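# Swap racks between lab and reception through service window

## Task

r1 begins in the laboratory and r2 in the reception; the connecting door is locked, but a service window is open. Get the green rack, still holding every one of its tubes, standing on the reception's table, and get the grey rack standing on the lab bench. Neither rack nor any tube may ever reach the floor. At the end both robots must have released everything and backed away, neither robot may have toppled or be left leaning, and each rack must stay in place without a robot supporting it.

## Robot and tools

ROBOTS. r1 and r2 are identical Hello Robot Stretch 4 units. Each has an omni-wheel base, a lift riding up a mast, an arm that telescopes straight ahead, a wrist with yaw, pitch and roll, and a two-finger gripper. Each is roughly 1.6 m tall; the base rim lies within 0.23 m of the base origin. Each carries r?_head_camera, r?_head_left_camera, r?_head_right_camera and r?_wrist_camera (? = 1 or 2). Loose objects may occasionally get a small shove.

FRAMES. Base frame: origin on the floor below the base centre, x ahead, y to the left, z up. hand_pose is reported in it: a fixed point between the open fingertips, whose axes line up with the base frame when all wrist joints are 0; the printed value can be off. The odometry frame is the base frame as it was at the scene's start. Each robot reports only in its own frames, so where the robots are relative to one another can only be judged from images, lidar_m and wrist_depth_mm.

execute_actions. Arguments: "actions", a list holding one action or nothing (empty = just report state and images), and optional "cameras" (list of camera names; omitted, null or ["all"] gives all; [] gives none; an unknown name rejects the call). An action is an object keyed "r1" and/or "r2". Per robot you give "base", "joints" or both, plus optional "pace" and "contact_limits"; or "end_of_arm" by itself. Everything in one action starts at once and may finish at different times; no action runs past 15 s.
- "base" holds exactly one relative move, measured from where the base located itself in the latest state report: {"translate_m": d} drives straight, forward positive, -2 to 2 m; {"strafe_m": d} slides sideways, left positive, -2 to 2 m; {"rotate_rad": d} spins in place, counter-clockwise seen from above positive, -3.2 to 3.2 rad. Over 1 m two robots may differ by about 3 cm.
- "joints" gives absolute targets by name (tolerance for done in brackets): lift_m 0 to 1.2 (±0.004); arm_m extension 0 to 0.55 (±0.004); wrist_yaw_rad -1.134 to 4.276 (±0.02; 0 ahead, positive leftward, 3.14 stowed, beyond 3.4 the arm may obstruct); wrist_pitch_rad -1.117 to 4.259 (±0.05; 0 level, 1.57 pointing down); wrist_roll_rad -1.117 to 4.259 (±0.02; 0 keeps fingers at equal height, positive turns clockwise viewed from behind the gripper); gripper_m -0.038 to 0.141 (±0.004; fingertip gap, negative means fingers squeeze each other). A joint target outside its range is clipped and reported; any other bad value or unknown key rejects the entire call.
- "pace": "slow", "default", "fast" or "max"; base up to 0.1/0.3/0.4/0.6 m/s and 1/2/3/4 rad/s, further capped when lift_m exceeds 0.2 (down to 0.3 m/s and 1 rad/s at 1.2).
- "contact_limits": {"arm_m": x}, x from 0 (gentlest) to 0.75 (firmest), default 0.5.
- {"end_of_arm": "enable_torque"} re-powers any wrist or gripper motor that shut off; it then holds its current spot.
Anything omitted from an action may keep pushing toward its earlier target without the status showing it. Unfold the wrist at the start with lift_m 0.4 and wrist_yaw_rad 0 together.

wait: {"seconds": 0 to 10}; commands nothing and returns the same report as an empty action.
zoom_image: {"camera": name, "region": [x0, y0, x1, y1]} in pixels of that camera's most recent full image, (0,0) top-left, at most 504 by 504. Head camera images are 420x560, side head cameras 420x672 fisheye, wrist cameras 616x392.
finished_scene: {"scene": number of the current scene}; final and irreversible, and the goal must hold afterwards.

RESULTS. base_status and joint_status say how each commanded motion ended: "done" (for the base, wheels turned the commanded amount even if slipping), "off_target" (resting short and possibly still pushing), "contact_stop_at_<key>" (met something; that lift, arm or wheel goes slack, a slack lift may sink under load), "limit_stop_at_<name>" (e.g. limit_stop_at_tilt above 6 degrees lean: lift, arm, wheels slack until upright; limit_stop_at_own_body: joint about to hit its own robot, often with pitch below -0.2 and roll below -0.4 or above 4), "time_out", "torque_fault" (wrist motor limp until enable_torque). on_its_own covers uncommanded items; its "held at" is the held target, not the actual position. The "pictures" line lists cameras in image order. lidar_m: 12 distances in metres, 30-degree sectors starting straight ahead and going counter-clockwise (4th left, 7th behind, 10th right); "-" means nothing seen or closer than 0.25 m; sees from about 0.15 m up, misses glass and thin legs, sees the other robot. wrist_depth_mm: 7x7 grid of median depths from the top left, 100 to 2000 mm. base_odometry counts wheel turns only; if turned_by_wheels and turned_by_imu differ by over about 0.1 rad, a hit or slip occurred. base_tilt in degrees, forward and right positive, with a fixed offset up to about 1.5. motor_effort in percent, positive toward larger joint values, peak in brackets; wheel_0, wheel_1, wheel_2 positive turns the base right. Neither gripper_m nor "done" proves a grasp; at commanded gripper_m of 0 or more a firm grip shows in gripper_m effort, and a loaded level gripper shifts wrist_pitch_rad effort. Closing below an object's width squeezes and pulls it toward the wrist.

AVOID. Any firm press between robots (fatal; no state line reports contact, and a touching base pressing further is hard). Driving or turning with over 1 kg held and arm_m above 0.2, especially fast. Steady high pushes with a raised gripper. Letting a level gripper carry over about 2 kg. Racks or tubes touching the floor. A reported stop cancels the remaining calls of that reply, and the robots keep holding the last command while you think.

Each tool is called after "Request:" by a JSON object that holds its "api" and its "payload".

## Session

Request:
{"api": "execute_actions", "payload": {"actions": []}}

Scene clock: 0.00 s.
r1.base_odometry: x=+0.000 y=+0.000 heading=+0.000 (m, m, rad; r1's odometry frame)
r1.turned_by_wheels: +0.000 (rad since the last result)
r1.turned_by_imu: +0.000 (rad since the last result)
r1.base_tilt: forward=+0.4 right=-0.3 (deg)
r1.lidar_m: 1.13 1.05 2.92 1.02 0.95 0.97 1.05 1.15 1.10 1.23 1.78 3.27
r1.base_status: not commanded
r1.joint_positions: lift_m=+0.139 arm_m=-0.002 wrist_yaw_rad=+3.052 wrist_pitch_rad=-0.005 wrist_roll_rad=+0.016 gripper_m=+0.057
r1.joint_status: not commanded
r1.motor_effort: lift_m=+20 arm_m=+0 wrist_yaw_rad=+0 wrist_pitch_rad=-5 wrist_roll_rad=-1 gripper_m=+1 wheel_0=+0 wheel_1=-1 wheel_2=+1 (%)
r1.hand_pose: x=-0.1106 y=+0.1129 z=+0.3186 quat_wxyz=(+0.045, +0.003, +0.008, +0.999) (m; r1's base frame)
r1.wrist_depth_mm: - 141 1397 1229 1060 931 854 / - 129 1336 1229 1078 931 878 / 103 140 223 1255 1078 931 878 / 131 144 1397 1255 1098 946 891 / 1182 1430 1499 1255 1078 960 891 / 1078 1098 200 1025 917 946 878 / 788 759 768 111 759 723 759
r2.base_odometry: x=+0.000 y=+0.000 heading=+0.000 (m, m, rad; r2's odometry frame)
r2.turned_by_wheels: +0.000 (rad since the last result)
r2.turned_by_imu: +0.000 (rad since the last result)
r2.base_tilt: forward=+0.5 right=-0.1 (deg)
r2.lidar_m: 2.35 0.91 0.94 1.62 2.45 1.36 1.11 1.12 1.32 1.20 1.11 1.13
r2.base_status: not commanded
r2.joint_positions: lift_m=+0.173 arm_m=+0.001 wrist_yaw_rad=+3.220 wrist_pitch_rad=-0.003 wrist_roll_rad=+0.006 gripper_m=+0.057
r2.joint_status: not commanded
r2.motor_effort: lift_m=+20 arm_m=-1 wrist_yaw_rad=-3 wrist_pitch_rad=-7 wrist_roll_rad=-1 gripper_m=-3 wheel_0=+0 wheel_1=+1 wheel_2=+0 (%)
r2.hand_pose: x=-0.1229 y=+0.0645 z=+0.3522 quat_wxyz=(-0.039, +0.001, +0.003, +0.999) (m; r2's base frame)
r2.wrist_depth_mm: - - 137 1308 1366 1464 1499 / - - 133 1308 1336 1397 1499 / - - 123 189 1336 1397 1464 / - 108 133 256 1336 1397 1464 / 180 232 1229 1255 1308 1366 1464 / 188 1182 1205 1255 211 1366 1430 / 188 878 842 1042 904 904 976
pictures: r1_head_camera, r1_head_left_camera, r1_head_right_camera, r1_wrist_camera, r2_head_camera, r2_head_left_camera, r2_head_right_camera, r2_wrist_camera
Images, in order (width x height): r1_head_camera 420x560, r1_head_left_camera 420x672, r1_head_right_camera 420x672, r1_wrist_camera 616x392, r2_head_camera 420x560, r2_head_left_camera 420x672, r2_head_right_camera 420x672, r2_wrist_camera 616x392.

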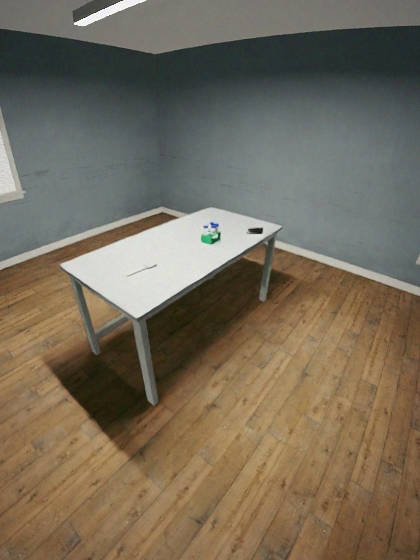

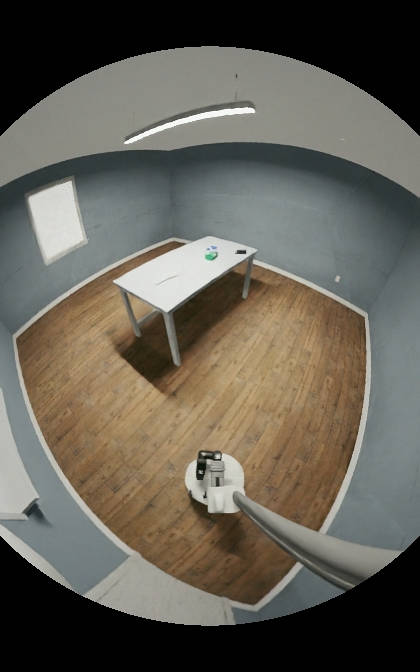

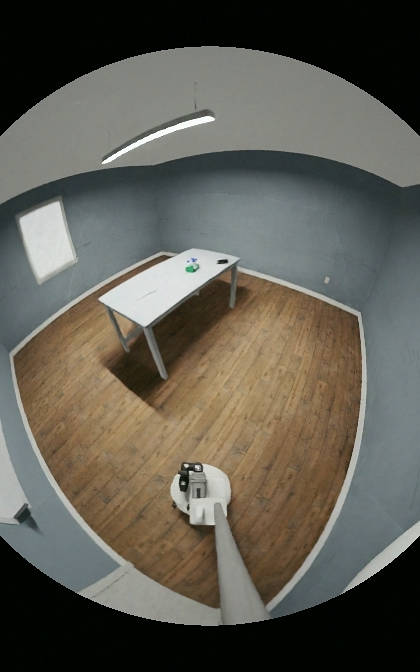

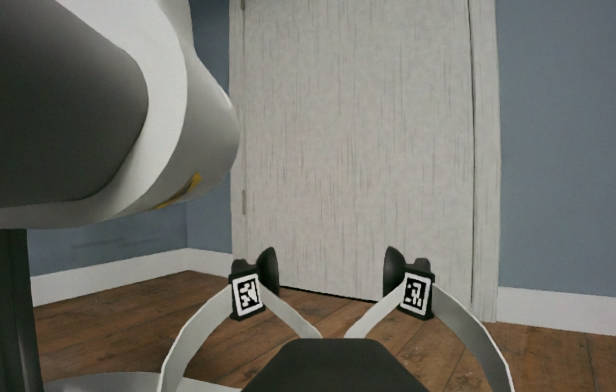

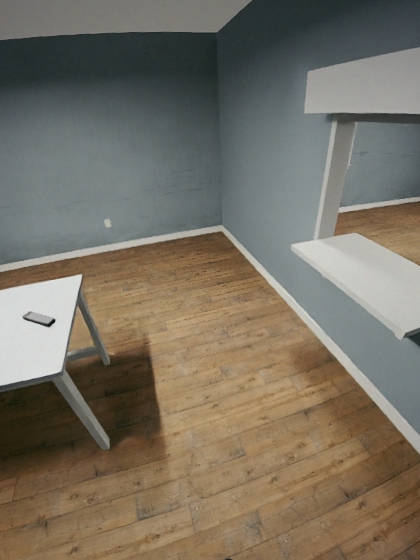

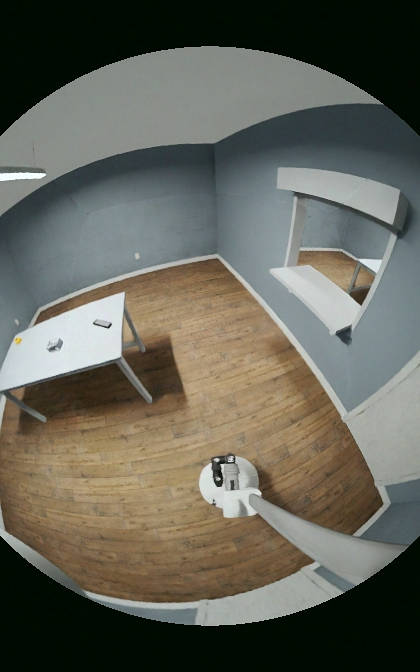

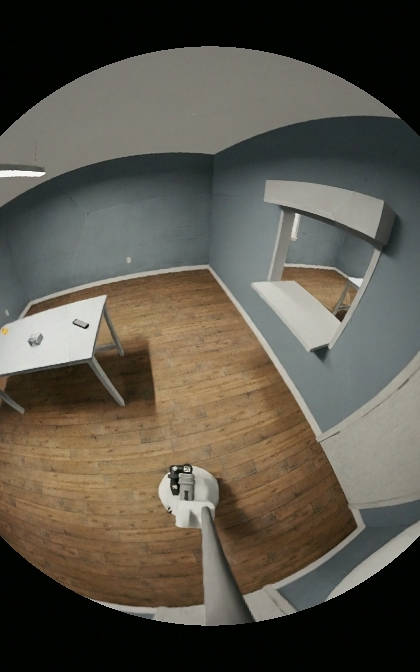

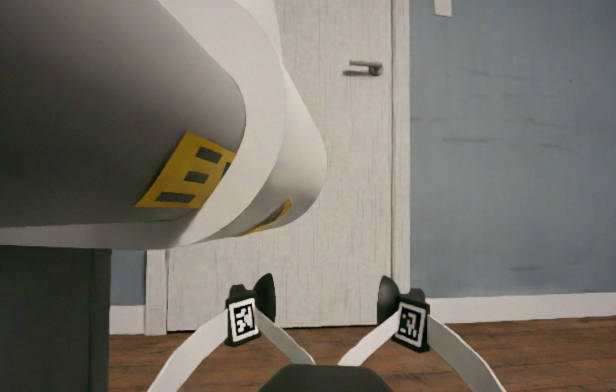

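Request:
{"api": "zoom_image", "payload": {"camera": "r1_head_camera", "region": [170, 200, 290, 280]}}

Request:
{"api": "zoom_image", "payload": {"camera": "r2_head_left_camera", "region": [0, 280, 160, 430]}}

Region (170, 200, 290, 280) of r1_head_camera's 420x560 image, scaled by 4.200, with more detail than that image has.

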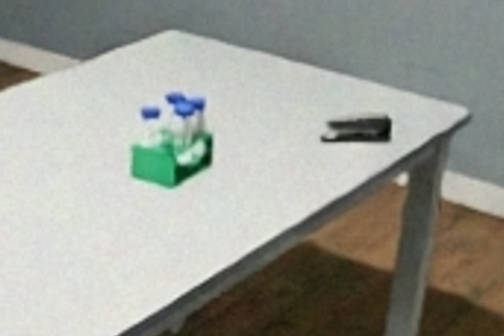

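Region (0, 280, 160, 430) of r2_head_left_camera's 420x672 image, scaled by 3.150, with more detail than that image has; it fills the top 472 rows of this view, and the rest is white.

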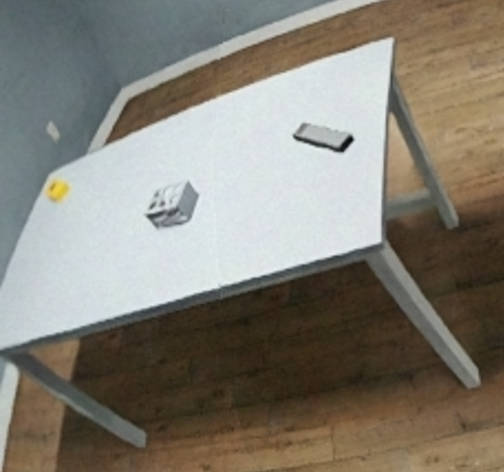

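Request:
{"api": "execute_actions", "payload": {"actions": [{"r1":{"base":{"rotate_rad":0.95},"pace":"fast"},"r2":{"base":{"rotate_rad":0.28},"pace":"fast"}}], "cameras": []}}

Request:
{"api": "execute_actions", "payload": {"actions": [{"r1":{"base":{"strafe_m":-1.42},"joints":{"lift_m":0.72,"wrist_yaw_rad":0,"wrist_roll_rad":0,"gripper_m":0.141},"pace":"max"},"r2":{"base":{"strafe_m":1.1},"joints":{"lift_m":0.72,"wrist_yaw_rad":0,"wrist_roll_rad":0,"gripper_m":0.141},"pace":"max"}}], "cameras": ["r1_head_camera","r1_wrist_camera","r2_head_camera","r2_wrist_camera"]}}

Scene clock: 2.27 s.
r1.base_odometry: x=+0.000 y=+0.000 heading=+0.950 (m, m, rad; r1's odometry frame)
r1.turned_by_wheels: +0.950 (rad since the last result)
r1.turned_by_imu: +0.974 (rad since the last result)
r1.base_tilt: forward=+0.5 right=-0.3 (deg)
r1.lidar_m: 3.60 1.11 0.96 0.93 1.01 1.15 1.13 1.19 1.63 3.28 1.21 1.02
r1.base_status: done
r1.joint_positions: lift_m=+0.139 arm_m=-0.002 wrist_yaw_rad=+3.052 wrist_pitch_rad=-0.005 wrist_roll_rad=+0.016 gripper_m=+0.057
r1.joint_status: not commanded
r1.motor_effort: lift_m=+20(19) arm_m=+0(1) wrist_yaw_rad=+0(0) wrist_pitch_rad=-5(5) wrist_roll_rad=+0(1) gripper_m=-2(2) wheel_0=-2(10) wheel_1=-1(11) wheel_2=+0(14) (%)
r1.hand_pose: x=-0.1106 y=+0.1129 z=+0.3186 quat_wxyz=(+0.045, +0.003, +0.008, +0.999) (m; r1's base frame)
r1.wrist_depth_mm: - 141 1255 1255 1255 1281 1255 / - 129 1255 1281 1281 1281 1255 / 103 140 223 1255 1281 1281 1308 / 131 144 1281 1281 1308 1308 1281 / 1255 1255 1281 1281 1308 1308 1308 / 1078 1118 201 1025 931 1042 1025 / 788 759 768 111 750 723 759
r2.base_odometry: x=+0.000 y=+0.000 heading=+0.280 (m, m, rad; r2's odometry frame)
r2.turned_by_wheels: +0.280 (rad since the last result)
r2.turned_by_imu: +0.279 (rad since the last result)
r2.base_tilt: forward=+0.7 right=+0.2 (deg)
r2.lidar_m: 3.58 0.92 1.17 3.07 1.66 1.15 1.12 1.15 1.25 1.18 1.13 1.41
r2.base_status: done
r2.joint_positions: lift_m=+0.173 arm_m=+0.001 wrist_yaw_rad=+3.220 wrist_pitch_rad=-0.003 wrist_roll_rad=+0.006 gripper_m=+0.057
r2.joint_status: not commanded
r2.motor_effort: lift_m=+20(20) arm_m=-1(0) wrist_yaw_rad=-1(3) wrist_pitch_rad=-7(8) wrist_roll_rad=-1(2) gripper_m=-3(4) wheel_0=-1(6) wheel_1=+0(8) wheel_2=+0(8) (%)
r2.hand_pose: x=-0.1229 y=+0.0645 z=+0.3522 quat_wxyz=(-0.039, +0.001, +0.003, +0.999) (m; r2's base frame)
r2.wrist_depth_mm: - - 137 1255 1281 1229 1182 / - - 133 1255 1255 1205 1182 / - - 122 188 1281 1182 1182 / - 108 133 256 1229 1182 1160 / 180 231 1281 1255 1229 1182 1160 / 189 1308 1229 1229 212 1160 1138 / 188 891 854 1042 917 917 991
pictures: none
No camera images: the call's "cameras" was empty. Leave "cameras" out to get every camera's image.

Scene clock: 5.97 s.
r1.base_odometry: x=+1.155 y=-0.826 heading=+0.950 (m, m, rad; r1's odometry frame)
r1.turned_by_wheels: +0.000 (rad since the last result)
r1.turned_by_imu: +0.004 (rad since the last result)
r1.base_tilt: forward=+0.3 right=-0.4 (deg)
r1.lidar_m: 0.81 0.86 2.29 2.38 1.63 1.19 1.15 1.18 1.64 1.86 1.94 0.87
r1.base_status: done
r1.joint_positions: lift_m=+0.720 arm_m=-0.002 wrist_yaw_rad=+0.000 wrist_pitch_rad=-0.005 wrist_roll_rad=+0.000 gripper_m=+0.141
r1.joint_status: all done
r1.motor_effort: lift_m=+21(26) arm_m=-1(1) wrist_yaw_rad=+0(4) wrist_pitch_rad=-5(6) wrist_roll_rad=-2(2) gripper_m=-1(4) wheel_0=-2(17) wheel_1=+2(17) wheel_2=+0(1) (%)
r1.hand_pose: x=+0.4573 y=-0.0874 z=+0.8997 quat_wxyz=(+1.000, +0.000, -0.003, +0.000) (m; r1's base frame)
r1.wrist_depth_mm: - - - - - - - / - - - - - - - / - - - - - - - / - - - - - - - / 931 946 976 854 976 831 1118 / 699 691 676 634 634 615 647 / 1983 1921 - 111 1921 1921 1983
r2.base_odometry: x=-0.304 y=+1.057 heading=+0.280 (m, m, rad; r2's odometry frame)
r2.turned_by_wheels: +0.000 (rad since the last result)
r2.turned_by_imu: -0.002 (rad since the last result)
r2.base_tilt: forward=+0.6 right=+0.2 (deg)
r2.lidar_m: 0.81 0.85 1.16 1.97 1.71 1.22 1.16 1.20 1.58 2.16 2.16 0.84
r2.base_status: done
r2.joint_positions: lift_m=+0.720 arm_m=+0.001 wrist_yaw_rad=+0.000 wrist_pitch_rad=-0.003 wrist_roll_rad=+0.000 gripper_m=+0.141
r2.joint_status: all done
r2.motor_effort: lift_m=+23(27) arm_m=+0(1) wrist_yaw_rad=-5(8) wrist_pitch_rad=-8(8) wrist_roll_rad=-2(4) gripper_m=-2(2) wheel_0=+3(12) wheel_1=-1(17) wheel_2=+1(1) (%)
r2.hand_pose: x=+0.4600 y=-0.0874 z=+0.8988 quat_wxyz=(+1.000, +0.000, -0.001, +0.000) (m; r2's base frame)
r2.wrist_depth_mm: - - - - - - - / - - - - - - - / - - - - - - - / - - - - - - - / - - - - - - - / 661 609 216 691 715 202 715 / 1576 640 627 373 609 609 609
pictures: r1_head_camera, r1_wrist_camera, r2_head_camera, r2_wrist_camera
camera_calibration (this result's frames):
r1_wrist_camera: T_world_to_cam=[[0.0523593, -0.998589, -0.00882746, -0.0879773], [-0.0496133, 0.00622749, -0.998749, 0.969185], [0.997395, 0.0527318, -0.0492172, -0.176638], [0, 0, 0, 1]] pos_world=[0.228868, -0.0845743, 0.958502]
r2_wrist_camera: T_world_to_cam=[[0.0380338, -0.99922, 0.0106118, -0.1045], [0.032903, -0.00936147, -0.999415, 0.94449], [0.998735, 0.0383607, 0.0325213, -0.264135], [0, 0, 0, 1]] pos_world=[0.236698, -0.0854448, 0.953636]
Images, in order (width x height): r1_head_camera 420x560, r1_wrist_camera 616x392, r2_head_camera 420x560, r2_wrist_camera 616x392.

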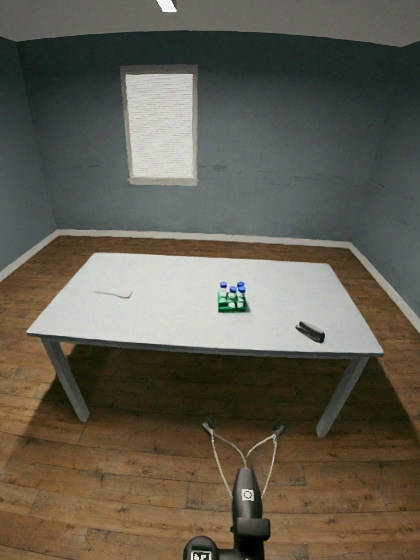

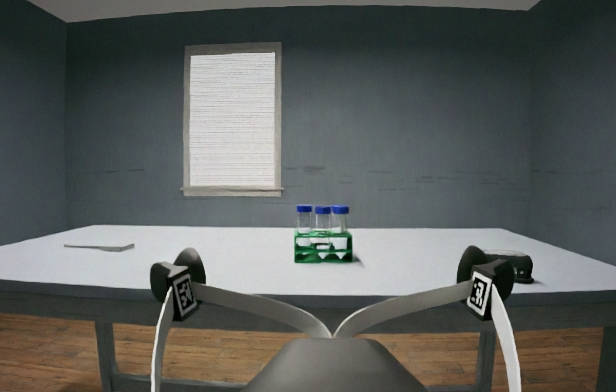

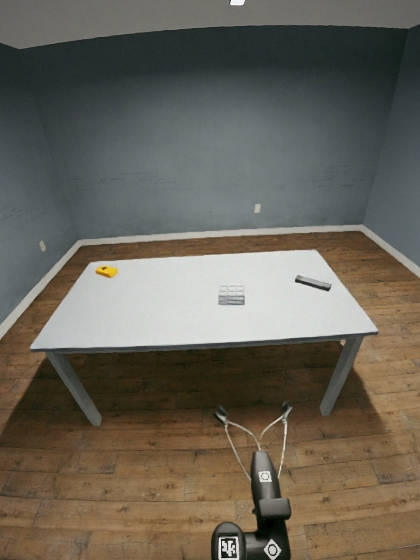

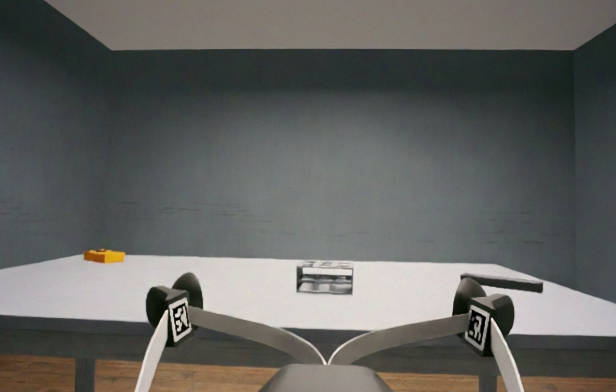

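Request:
{"api": "execute_actions", "payload": {"actions": [{"r1":{"base":{"translate_m":0.42},"joints":{"wrist_pitch_rad":0.2},"pace":"fast"},"r2":{"base":{"translate_m":0.44},"joints":{"wrist_pitch_rad":0.2},"pace":"fast"}}], "cameras": ["r1_head_camera","r1_wrist_camera","r2_head_camera","r2_wrist_camera"]}}

Scene clock: 8.67 s.
r1.base_odometry: x=+1.399 y=-0.485 heading=+0.950 (m, m, rad; r1's odometry frame)
r1.turned_by_wheels: +0.001 (rad since the last result)
r1.turned_by_imu: +0.000 (rad since the last result)
r1.base_tilt: forward=+0.4 right=-0.3 (deg)
r1.lidar_m: 0.41 0.45 0.60 2.21 2.22 1.62 1.56 1.63 1.92 1.86 0.59 0.45
r1.base_status: done
r1.joint_positions: lift_m=+0.720 arm_m=-0.002 wrist_yaw_rad=+0.000 wrist_pitch_rad=+0.202 wrist_roll_rad=+0.000 gripper_m=+0.141
r1.joint_status: all done
r1.motor_effort: lift_m=+21(21) arm_m=+0(1) wrist_yaw_rad=+1(0) wrist_pitch_rad=-5(5) wrist_roll_rad=-2(2) gripper_m=+4(1) wheel_0=+2(9) wheel_1=+3(10) wheel_2=+1(16) (%)
r1.hand_pose: x=+0.4515 y=-0.0874 z=+0.8403 quat_wxyz=(+0.995, +0.000, +0.101, +0.000) (m; r1's base frame)
r1.wrist_depth_mm: - - - - - - - / - - - - - - - / - - - - - - - / 723 707 699 480 627 691 676 / 449 455 452 439 442 439 436 / 327 315 301 334 301 293 319 / 266 259 272 111 259 257 -
r2.base_odometry: x=+0.119 y=+1.179 heading=+0.281 (m, m, rad; r2's odometry frame)
r2.turned_by_wheels: +0.000 (rad since the last result)
r2.turned_by_imu: +0.002 (rad since the last result)
r2.base_tilt: forward=+0.6 right=+0.2 (deg)
r2.lidar_m: 0.35 0.38 0.55 1.97 2.06 1.66 1.58 1.66 2.26 2.08 0.56 0.40
r2.base_status: done
r2.joint_positions: lift_m=+0.720 arm_m=+0.001 wrist_yaw_rad=+0.000 wrist_pitch_rad=+0.202 wrist_roll_rad=+0.000 gripper_m=+0.141
r2.joint_status: all done
r2.motor_effort: lift_m=+23(23) arm_m=-1(0) wrist_yaw_rad=-1(4) wrist_pitch_rad=-7(7) wrist_roll_rad=-3(2) gripper_m=+1(1) wheel_0=+1(9) wheel_1=+2(8) wheel_2=+2(12) (%)
r2.hand_pose: x=+0.4541 y=-0.0874 z=+0.8401 quat_wxyz=(+0.995, +0.000, +0.101, +0.000) (m; r2's base frame)
r2.wrist_depth_mm: - - - - - - - / - - - - - - - / - - - - - - - / - - - - - - - / 535 539 544 436 508 559 539 / 364 347 217 373 373 202 373 / 276 265 279 216 268 268 281
pictures: r1_head_camera, r1_wrist_camera, r2_head_camera, r2_wrist_camera
camera_calibration (this result's frames):
r1_wrist_camera: T_world_to_cam=[[0.0494449, -0.998588, -0.0194016, -0.0779881], [-0.254075, 0.00621066, -0.967165, 0.975341], [0.96592, 0.0527508, -0.253409, 0.0120692], [0, 0, 0, 1]] pos_world=[0.240008, -0.0845722, 0.944861]
r2_wrist_camera: T_world_to_cam=[[0.0392758, -0.999225, 0.0026922, -0.097602], [-0.170918, -0.00937267, -0.985241, 0.966719], [0.984502, 0.0382359, -0.171154, -0.0788025], [0, 0, 0, 1]] pos_world=[0.246644, -0.0854525, 0.939226]
Images, in order (width x height): r1_head_camera 420x560, r1_wrist_camera 616x392, r2_head_camera 420x560, r2_wrist_camera 616x392.

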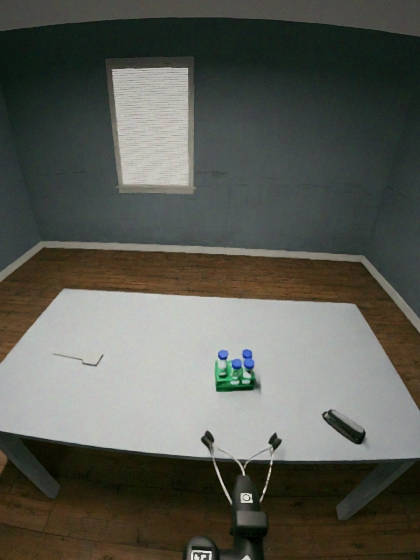

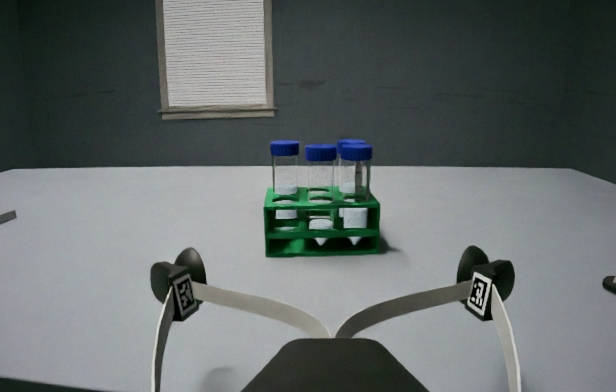

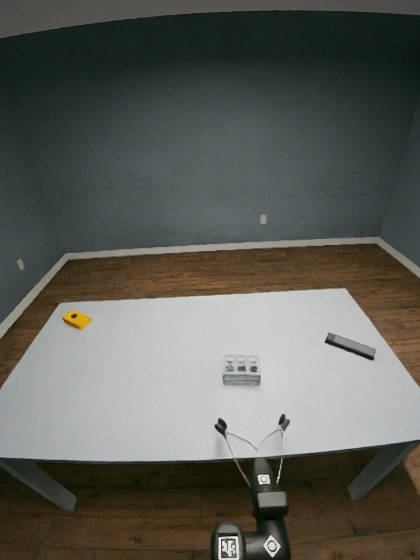

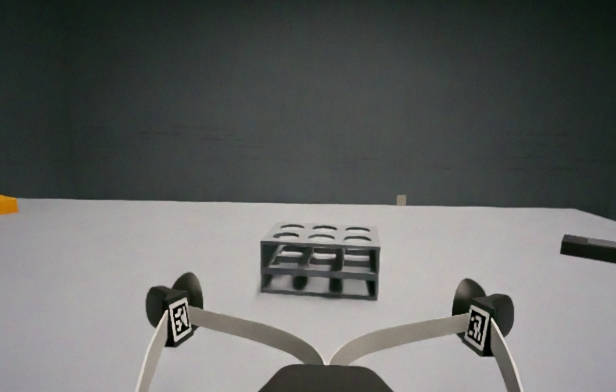

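Request:
{"api": "execute_actions", "payload": {"actions": [{"r1":{"base":{"strafe_m":0.005},"joints":{"lift_m":0.684,"arm_m":0.15},"pace":"fast"},"r2":{"base":{"strafe_m":0.009},"joints":{"lift_m":0.676,"arm_m":0.12},"pace":"fast"}}], "cameras": ["r1_head_camera","r1_wrist_camera","r2_head_camera","r2_wrist_camera"]}}

Scene clock: 10.30 s.
r1.base_odometry: x=+1.395 y=-0.482 heading=+0.950 (m, m, rad; r1's odometry frame)
r1.turned_by_wheels: +0.000 (rad since the last result)
r1.turned_by_imu: +0.001 (rad since the last result)
r1.base_tilt: forward=+0.4 right=-0.3 (deg)
r1.lidar_m: 0.40 0.44 0.64 2.21 2.26 1.64 1.55 1.61 1.95 1.86 0.60 0.43
r1.base_status: done
r1.joint_positions: lift_m=+0.684 arm_m=+0.149 wrist_yaw_rad=+0.000 wrist_pitch_rad=+0.202 wrist_roll_rad=+0.000 gripper_m=+0.141
r1.joint_status: all done
r1.motor_effort: lift_m=+18(18) arm_m=+5(7) wrist_yaw_rad=-1(1) wrist_pitch_rad=-3(5) wrist_roll_rad=-1(2) gripper_m=-1(0) wheel_0=+3(10) wheel_1=-1(11) wheel_2=+1(0) (%)
r1.hand_pose: x=+0.6027 y=-0.0874 z=+0.8045 quat_wxyz=(+0.995, +0.000, +0.101, +0.000) (m; r1's base frame)
r1.wrist_depth_mm: - - - - - - - / - - - - - - - / - - - 820 - - - / 564 559 504 322 324 544 539 / 355 359 336 306 300 351 347 / 260 251 239 265 238 232 255 / 211 206 217 111 207 204 -
r2.base_odometry: x=+0.116 y=+1.188 heading=+0.281 (m, m, rad; r2's odometry frame)
r2.turned_by_wheels: +0.000 (rad since the last result)
r2.turned_by_imu: +0.000 (rad since the last result)
r2.base_tilt: forward=+0.7 right=-0.1 (deg)
r2.lidar_m: 0.36 0.39 0.52 1.97 2.05 1.68 1.61 1.65 2.25 2.08 0.54 0.41
r2.base_status: done
r2.joint_positions: lift_m=+0.676 arm_m=+0.119 wrist_yaw_rad=+0.000 wrist_pitch_rad=+0.202 wrist_roll_rad=+0.000 gripper_m=+0.141
r2.joint_status: all done
r2.motor_effort: lift_m=+15(22) arm_m=+5(7) wrist_yaw_rad=-2(1) wrist_pitch_rad=-7(7) wrist_roll_rad=-2(2) gripper_m=+1(0) wheel_0=+2(10) wheel_1=-2(14) wheel_2=+0(1) (%)
r2.hand_pose: x=+0.5726 y=-0.0874 z=+0.7967 quat_wxyz=(+0.995, +0.000, +0.101, +0.000) (m; r2's base frame)
r2.wrist_depth_mm: - - - - - - - / - - - - - - - / - - - - - - - / 750 750 759 778 778 - - / 399 402 370 315 317 413 413 / 271 258 218 274 267 202 279 / 206 198 208 182 200 200 211
pictures: r1_head_camera, r1_wrist_camera, r2_head_camera, r2_wrist_camera
camera_calibration (this result's frames):
r1_wrist_camera: T_world_to_cam=[[0.0496064, -0.99858, -0.0194106, -0.0862044], [-0.25428, 0.00616706, -0.967111, 0.97922], [0.965858, 0.0529106, -0.253613, -0.142894], [0, 0, 0, 1]] pos_world=[0.391288, -0.0845603, 0.909101]
r2_wrist_camera: T_world_to_cam=[[0.0394762, -0.999217, 0.00268123, -0.102188], [-0.171249, -0.00940914, -0.985183, 0.944292], [0.984437, 0.0384321, -0.171487, -0.202583], [0, 0, 0, 1]] pos_world=[0.365174, -0.0854374, 0.895834]
Images, in order (width x height): r1_head_camera 420x560, r1_wrist_camera 616x392, r2_head_camera 420x560, r2_wrist_camera 616x392.

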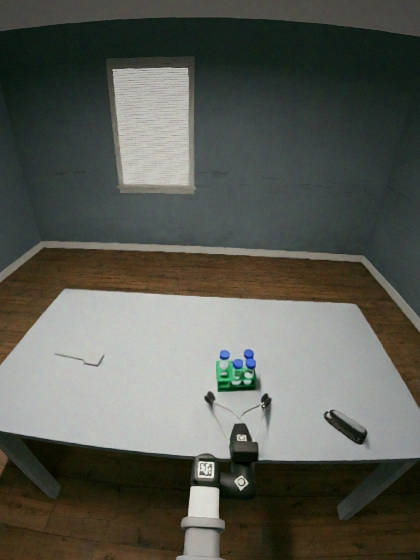

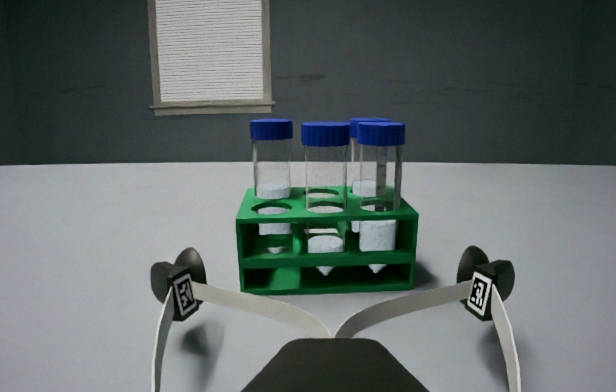

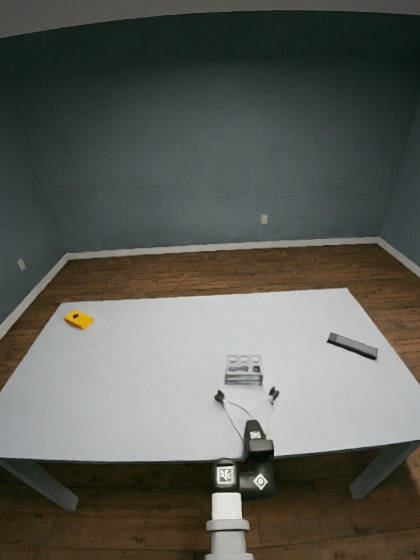

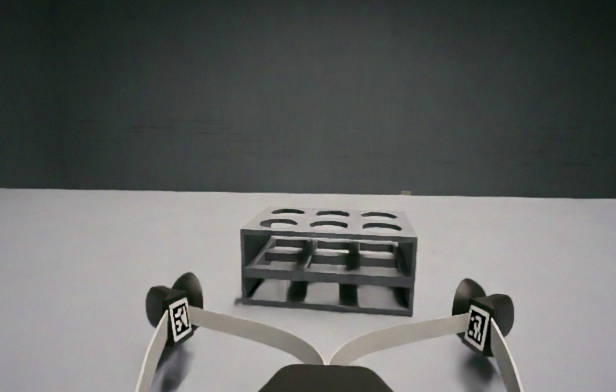

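Request:
{"api": "execute_actions", "payload": {"actions": [{"r1":{"base":{"strafe_m":0.003},"joints":{"arm_m":0.225}},"r2":{"base":{"strafe_m":-0.003},"joints":{"arm_m":0.192}}}], "cameras": ["r1_head_camera","r1_wrist_camera","r2_head_camera","r2_wrist_camera"]}}

Request:
{"api": "zoom_image", "payload": {"camera": "r1_head_camera", "region": [180, 330, 300, 430]}}

Request:
{"api": "zoom_image", "payload": {"camera": "r2_head_camera", "region": [190, 330, 310, 430]}}

Scene clock: 11.67 s.
r1.base_odometry: x=+1.393 y=-0.480 heading=+0.950 (m, m, rad; r1's odometry frame)
r1.turned_by_wheels: +0.000 (rad since the last result)
r1.turned_by_imu: +0.000 (rad since the last result)
r1.base_tilt: forward=+0.5 right=-0.3 (deg)
r1.lidar_m: 0.40 0.42 0.61 2.21 2.22 1.62 1.57 1.62 1.93 1.87 0.59 0.43
r1.base_status: done
r1.joint_positions: lift_m=+0.684 arm_m=+0.224 wrist_yaw_rad=+0.000 wrist_pitch_rad=+0.202 wrist_roll_rad=+0.000 gripper_m=+0.141
r1.joint_status: all done
r1.motor_effort: lift_m=+18(18) arm_m=+5(6) wrist_yaw_rad=-1(1) wrist_pitch_rad=-5(6) wrist_roll_rad=-1(1) gripper_m=+0(1) wheel_0=+3(7) wheel_1=-2(9) wheel_2=+0(1) (%)
r1.hand_pose: x=+0.6778 y=-0.0874 z=+0.8045 quat_wxyz=(+0.995, +0.000, +0.101, +0.000) (m; r1's base frame)
r1.wrist_depth_mm: - - - - - - - / - - - - - - - / - - - 237 198 - - / 564 559 554 549 488 539 539 / 355 357 242 243 216 347 345 / 259 249 202 217 209 206 253 / 211 205 208 111 206 204 -
r2.base_odometry: x=+0.117 y=+1.185 heading=+0.280 (m, m, rad; r2's odometry frame)
r2.turned_by_wheels: +0.000 (rad since the last result)
r2.turned_by_imu: +0.000 (rad since the last result)
r2.base_tilt: forward=+0.7 right=+0.1 (deg)
r2.lidar_m: 0.38 0.38 0.53 1.97 2.05 1.71 1.60 1.65 2.24 2.09 0.55 0.42
r2.base_status: done
r2.joint_positions: lift_m=+0.676 arm_m=+0.191 wrist_yaw_rad=+0.000 wrist_pitch_rad=+0.202 wrist_roll_rad=+0.000 gripper_m=+0.141
r2.joint_status: all done
r2.motor_effort: lift_m=+16(15) arm_m=+5(6) wrist_yaw_rad=-3(0) wrist_pitch_rad=-7(8) wrist_roll_rad=-2(3) gripper_m=+0(0) wheel_0=-1(7) wheel_1=+0(8) wheel_2=+0(1) (%)
r2.hand_pose: x=+0.6446 y=-0.0874 z=+0.7967 quat_wxyz=(+0.995, +0.000, +0.101, +0.000) (m; r2's base frame)
r2.wrist_depth_mm: - - - - - - - / - - - - - - - / - - - - - - - / 732 - - - - - - / 397 399 268 240 243 410 413 / 271 256 205 227 228 202 278 / 205 197 208 181 192 200 209
pictures: r1_head_camera, r1_wrist_camera, r2_head_camera, r2_wrist_camera
camera_calibration (this result's frames):
r1_wrist_camera: T_world_to_cam=[[0.0495024, -0.998585, -0.0194102, -0.0898855], [-0.254274, 0.00619337, -0.967112, 0.998296], [0.965864, 0.0528099, -0.253608, -0.215366], [0, 0, 0, 1]] pos_world=[0.466305, -0.0845677, 0.909101]
r2_wrist_camera: T_world_to_cam=[[0.039381, -0.999221, 0.00268109, -0.104995], [-0.17125, -0.00939268, -0.985183, 0.956619], [0.98444, 0.0383383, -0.171486, -0.273447], [0, 0, 0, 1]] pos_world=[0.437148, -0.0854446, 0.895834]
Images, in order (width x height): r1_head_camera 420x560, r1_wrist_camera 616x392, r2_head_camera 420x560, r2_wrist_camera 616x392.

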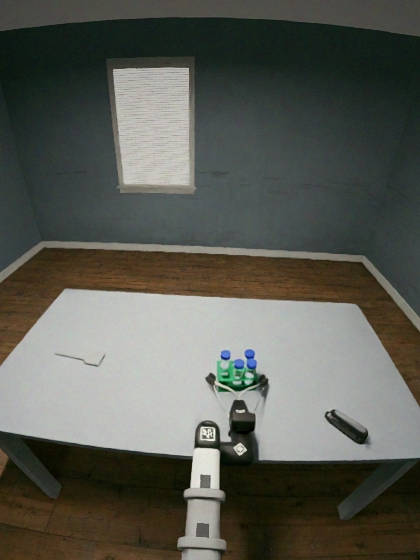

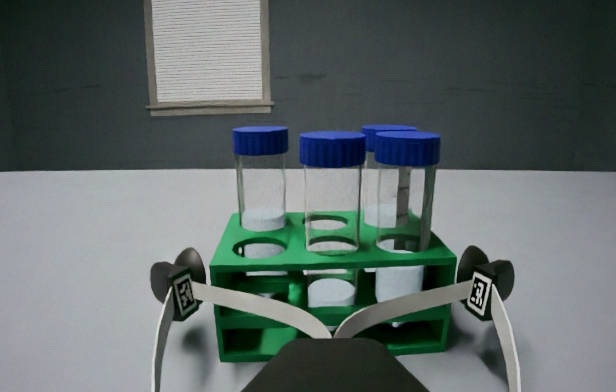

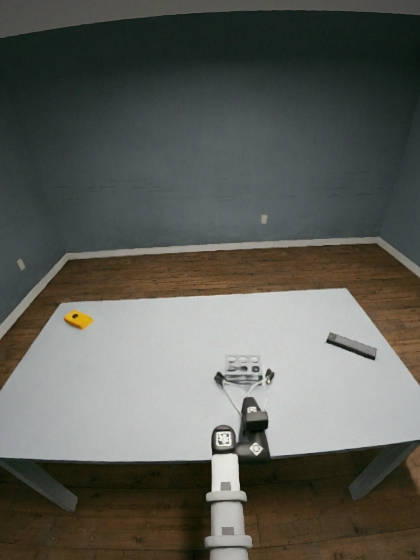

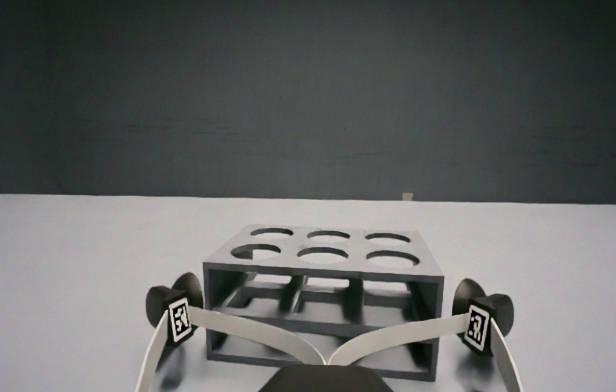

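Region (180, 330, 300, 430) of r1_head_camera's 420x560 image, scaled by 4.200, with more detail than that image has.

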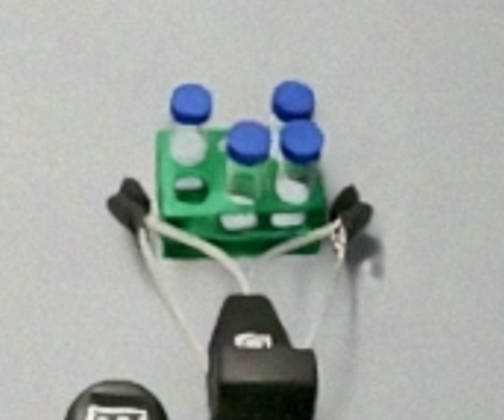

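Region (190, 330, 310, 430) of r2_head_camera's 420x560 image, scaled by 4.200, with more detail than that image has.

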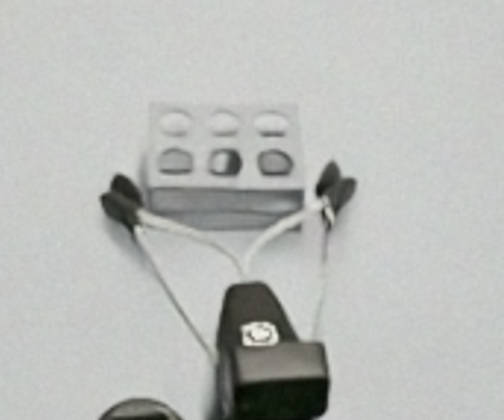

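Request:
{"api": "execute_actions", "payload": {"actions": [{"r1":{"joints":{"arm_m":0.236,"lift_m":0.68,"wrist_yaw_rad":0.04}},"r2":{"joints":{"arm_m":0.205,"wrist_yaw_rad":-0.04},"base":{"strafe_m":0.013}}}], "cameras": []}}

Request:
{"api": "execute_actions", "payload": {"actions": [{"r1":{"joints":{"gripper_m":0.07},"base":{"strafe_m":-0.009}},"r2":{"joints":{"gripper_m":0.07}}}], "cameras": ["r1_head_camera","r1_wrist_camera","r2_head_camera","r2_wrist_camera"]}}

Request:
{"api": "zoom_image", "payload": {"camera": "r1_head_camera", "region": [180, 330, 300, 430]}}

Request:
{"api": "zoom_image", "payload": {"camera": "r2_head_camera", "region": [190, 330, 310, 430]}}

Scene clock: 12.60 s.
r1.base_odometry: x=+1.393 y=-0.480 heading=+0.950 (m, m, rad; r1's odometry frame)
r1.turned_by_wheels: +0.000 (rad since the last result)
r1.turned_by_imu: +0.000 (rad since the last result)
r1.base_tilt: forward=+0.4 right=-0.4 (deg)
r1.lidar_m: 0.42 0.43 0.61 2.20 2.24 1.61 1.55 1.63 1.94 1.86 0.61 0.44
r1.base_status: not commanded
r1.joint_positions: lift_m=+0.680 arm_m=+0.235 wrist_yaw_rad=+0.040 wrist_pitch_rad=+0.202 wrist_roll_rad=+0.000 gripper_m=+0.141
r1.joint_status: all done
r1.motor_effort: lift_m=+18(17) arm_m=+5(8) wrist_yaw_rad=+1(3) wrist_pitch_rad=-4(4) wrist_roll_rad=-2(2) gripper_m=+1(1) wheel_0=+3(3) wheel_1=-2(2) wheel_2=+0(0) (%)
r1.hand_pose: x=+0.6920 y=-0.0761 z=+0.8005 quat_wxyz=(+0.995, -0.002, +0.101, +0.020) (m; r1's base frame)
r1.wrist_depth_mm: - - - - - - - / - - - - - - - / - - - - 191 - - / 549 544 539 535 525 521 521 / 347 349 231 231 204 296 336 / 251 242 202 208 202 201 247 / 205 199 204 111 200 198 -
r2.base_odometry: x=+0.113 y=+1.197 heading=+0.281 (m, m, rad; r2's odometry frame)
r2.turned_by_wheels: +0.000 (rad since the last result)
r2.turned_by_imu: +0.000 (rad since the last result)
r2.base_tilt: forward=+0.6 right=+0.1 (deg)
r2.lidar_m: 0.38 0.39 0.55 1.96 2.05 1.68 1.59 1.65 2.24 2.10 0.54 0.39
r2.base_status: done
r2.joint_positions: lift_m=+0.676 arm_m=+0.204 wrist_yaw_rad=-0.040 wrist_pitch_rad=+0.202 wrist_roll_rad=+0.000 gripper_m=+0.141
r2.joint_status: all done
r2.motor_effort: lift_m=+15(15) arm_m=+5(6) wrist_yaw_rad=-2(8) wrist_pitch_rad=-7(8) wrist_roll_rad=-3(3) gripper_m=+1(0) wheel_0=-2(7) wheel_1=+3(9) wheel_2=+0(1) (%)
r2.hand_pose: x=+0.6539 y=-0.0986 z=+0.7967 quat_wxyz=(+0.995, +0.002, +0.101, -0.020) (m; r2's base frame)
r2.wrist_depth_mm: - - - - - - - / - - - - - - - / - - - - - - - / - - - - - - - / 394 399 368 241 244 413 413 / 270 256 200 230 229 196 277 / 205 197 202 181 194 191 209
pictures: none
No camera images: the call's "cameras" was empty. Leave "cameras" out to get every camera's image.

Scene clock: 14.33 s.
r1.base_odometry: x=+1.400 y=-0.485 heading=+0.951 (m, m, rad; r1's odometry frame)
r1.turned_by_wheels: +0.000 (rad since the last result)
r1.turned_by_imu: +0.000 (rad since the last result)
r1.base_tilt: forward=+0.4 right=-0.2 (deg)
r1.lidar_m: 0.40 0.44 0.61 2.23 2.22 1.64 1.55 1.62 1.94 1.86 0.61 0.44
r1.base_status: done
r1.joint_positions: lift_m=+0.680 arm_m=+0.235 wrist_yaw_rad=+0.040 wrist_pitch_rad=+0.205 wrist_roll_rad=+0.000 gripper_m=+0.070
r1.joint_status: all done
r1.motor_effort: lift_m=+18(18) arm_m=+5(5) wrist_yaw_rad=+0(1) wrist_pitch_rad=-12(13) wrist_roll_rad=-2(2) gripper_m=-17(14) wheel_0=+4(11) wheel_1=-4(9) wheel_2=+0(0) (%)
r1.hand_pose: x=+0.6918 y=-0.0760 z=+0.7997 quat_wxyz=(+0.995, -0.002, +0.102, +0.020) (m; r1's base frame)
r1.wrist_depth_mm: - - - - - - - / - - - - - - - / - - - - 182 - - / 535 530 521 521 512 512 504 / 338 342 223 220 202 330 330 / 248 225 189 196 192 180 255 / 202 198 191 111 140 195 -
r2.base_odometry: x=+0.113 y=+1.197 heading=+0.281 (m, m, rad; r2's odometry frame)
r2.turned_by_wheels: +0.000 (rad since the last result)
r2.turned_by_imu: +0.000 (rad since the last result)
r2.base_tilt: forward=+0.4 right=-0.1 (deg)
r2.lidar_m: 0.38 0.38 0.54 1.94 2.03 1.69 1.60 1.64 2.25 2.10 0.54 0.43
r2.base_status: not commanded
r2.joint_positions: lift_m=+0.676 arm_m=+0.204 wrist_yaw_rad=-0.040 wrist_pitch_rad=+0.203 wrist_roll_rad=+0.000 gripper_m=+0.070
r2.joint_status: all done
r2.motor_effort: lift_m=+15(15) arm_m=+5(5) wrist_yaw_rad=-2(4) wrist_pitch_rad=-10(11) wrist_roll_rad=-2(2) gripper_m=-20(20) wheel_0=-2(2) wheel_1=+3(3) wheel_2=+0(0) (%)
r2.hand_pose: x=+0.6538 y=-0.0987 z=+0.7964 quat_wxyz=(+0.995, +0.002, +0.101, -0.020) (m; r2's base frame)
r2.wrist_depth_mm: - - - - - - - / - - - - - - - / - - - - - - - / - - - - - - - / 389 394 263 240 210 407 407 / 267 270 197 219 211 180 276 / 203 187 187 195 175 182 189
pictures: r1_head_camera, r1_wrist_camera, r2_head_camera, r2_wrist_camera
camera_calibration (this result's frames):
r1_wrist_camera: T_world_to_cam=[[0.0893157, -0.995812, -0.0195015, -0.106597], [-0.256994, -0.00412458, -0.966404, 0.99769], [0.962277, 0.0913268, -0.256287, -0.22323], [0, 0, 0, 1]] pos_world=[0.48073, -0.0816487, 0.904882]
r2_wrist_camera: T_world_to_cam=[[-0.000806575, -0.999996, 0.00263926, -0.0904015], [-0.172574, -0.00246047, -0.984993, 0.95918], [0.984996, -0.00124994, -0.172572, -0.285527], [0, 0, 0, 1]] pos_world=[0.4467, -0.088398, 0.895751]
Images, in order (width x height): r1_head_camera 420x560, r1_wrist_camera 616x392, r2_head_camera 420x560, r2_wrist_camera 616x392.

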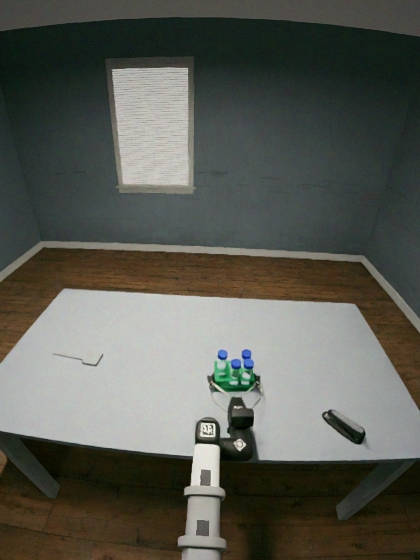

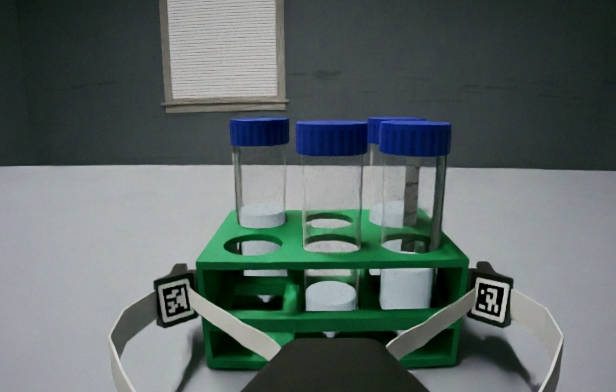

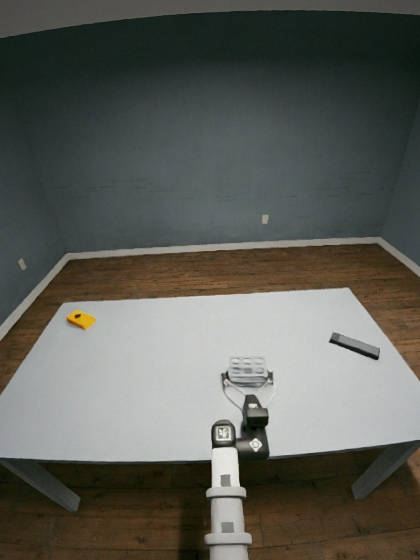

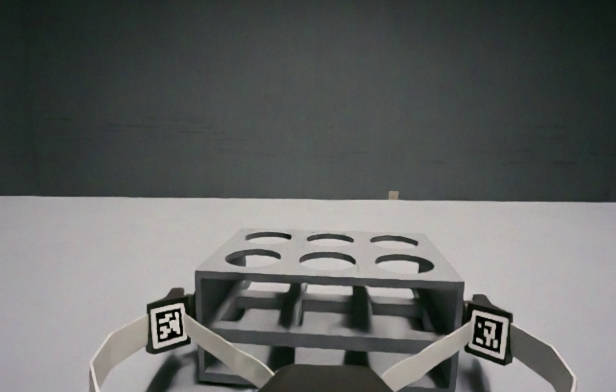

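Region (180, 330, 300, 430) of r1_head_camera's 420x560 image, scaled by 4.200, with more detail than that image has.

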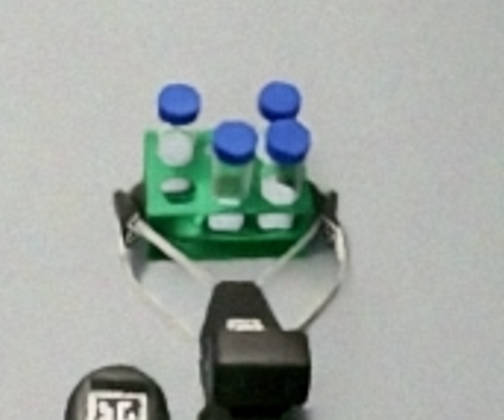

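Region (190, 330, 310, 430) of r2_head_camera's 420x560 image, scaled by 4.200, with more detail than that image has.

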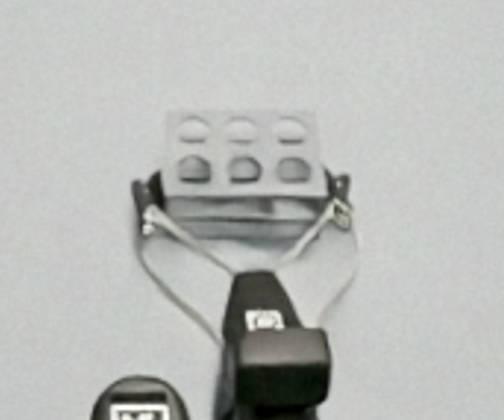

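Gripped. Lift and check.

Request:
{"api": "execute_actions", "payload": {"actions": [{"r1":{"joints":{"gripper_m":0.055,"lift_m":0.78}},"r2":{"joints":{"gripper_m":0.06,"lift_m":0.78}}}], "cameras": ["r1_wrist_camera","r2_wrist_camera"]}}

Scene clock: 15.90 s.
r1.base_odometry: x=+1.400 y=-0.485 heading=+0.951 (m, m, rad; r1's odometry frame)
r1.turned_by_wheels: +0.000 (rad since the last result)
r1.turned_by_imu: +0.000 (rad since the last result)
r1.base_tilt: forward=+0.4 right=-0.3 (deg)
r1.lidar_m: 0.40 0.44 0.61 2.19 2.25 1.62 1.56 1.63 1.94 1.85 0.58 0.42
r1.base_status: not commanded
r1.joint_positions: lift_m=+0.780 arm_m=+0.235 wrist_yaw_rad=+0.040 wrist_pitch_rad=+0.205 wrist_roll_rad=+0.000 gripper_m=+0.055
r1.joint_status: all done
r1.motor_effort: lift_m=+23(25) arm_m=+5(5) wrist_yaw_rad=+0(0) wrist_pitch_rad=-14(14) wrist_roll_rad=-2(2) gripper_m=-23(19) wheel_0=+4(4) wheel_1=-4(4) wheel_2=+0(0) (%)
r1.hand_pose: x=+0.6918 y=-0.0760 z=+0.8991 quat_wxyz=(+0.995, -0.002, +0.102, +0.020) (m; r1's base frame)
r1.wrist_depth_mm: - - - - - - - / - - - - - - - / - - - 213 179 - - / - - - - - - - / 585 585 219 217 201 569 564 / 427 182 188 193 186 174 439 / 347 338 196 111 135 330 -
r2.base_odometry: x=+0.113 y=+1.197 heading=+0.281 (m, m, rad; r2's odometry frame)
r2.turned_by_wheels: +0.000 (rad since the last result)
r2.turned_by_imu: +0.000 (rad since the last result)
r2.base_tilt: forward=+0.6 right=+0.0 (deg)
r2.lidar_m: 0.37 0.40 0.54 1.96 2.03 1.67 1.59 1.65 2.24 2.10 0.57 0.41
r2.base_status: not commanded
r2.joint_positions: lift_m=+0.780 arm_m=+0.204 wrist_yaw_rad=-0.040 wrist_pitch_rad=+0.203 wrist_roll_rad=+0.000 gripper_m=+0.061
r2.joint_status: all done
r2.motor_effort: lift_m=+26(27) arm_m=+5(5) wrist_yaw_rad=-2(3) wrist_pitch_rad=-10(11) wrist_roll_rad=-2(2) gripper_m=-22(24) wheel_0=-2(2) wheel_1=+2(2) wheel_2=+0(0) (%)
r2.hand_pose: x=+0.6538 y=-0.0987 z=+0.8995 quat_wxyz=(+0.995, +0.002, +0.102, -0.020) (m; r2's base frame)
r2.wrist_depth_mm: - - - - - - - / - - - - - - - / - - - - - - - / - - - - - - - / 707 715 609 237 229 - - / 480 459 190 214 208 181 492 / 366 336 182 193 171 177 340
pictures: r1_wrist_camera, r2_wrist_camera
camera_calibration (this result's frames):
r1_wrist_camera: T_world_to_cam=[[0.0893075, -0.995813, -0.0195225, -0.104632], [-0.2574, -0.00414057, -0.966296, 1.09397], [0.962169, 0.0913225, -0.256692, -0.197283], [0, 0, 0, 1]] pos_world=[0.480752, -0.0816479, 1.00442]
r2_wrist_camera: T_world_to_cam=[[-0.000805968, -0.999996, 0.00262942, -0.0906646], [-0.172822, -0.00245056, -0.98495, 1.06085], [0.984953, -0.00124826, -0.172819, -0.267472], [0, 0, 0, 1]] pos_world=[0.446712, -0.0883984, 0.998899]
Images, in order (width x height): r1_wrist_camera 616x392, r2_wrist_camera 616x392.

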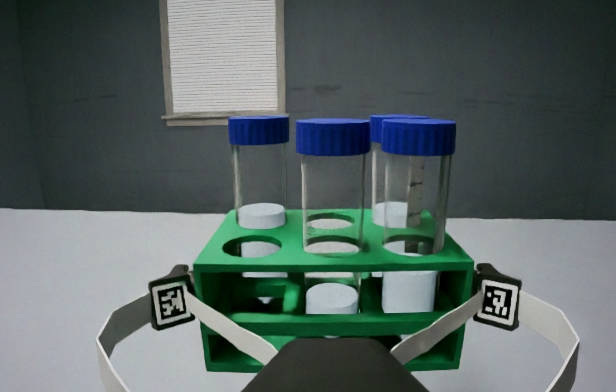

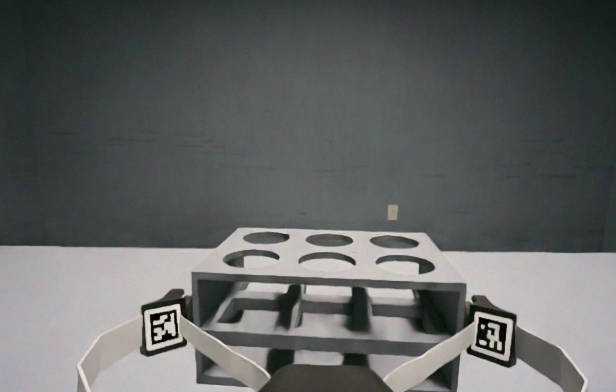

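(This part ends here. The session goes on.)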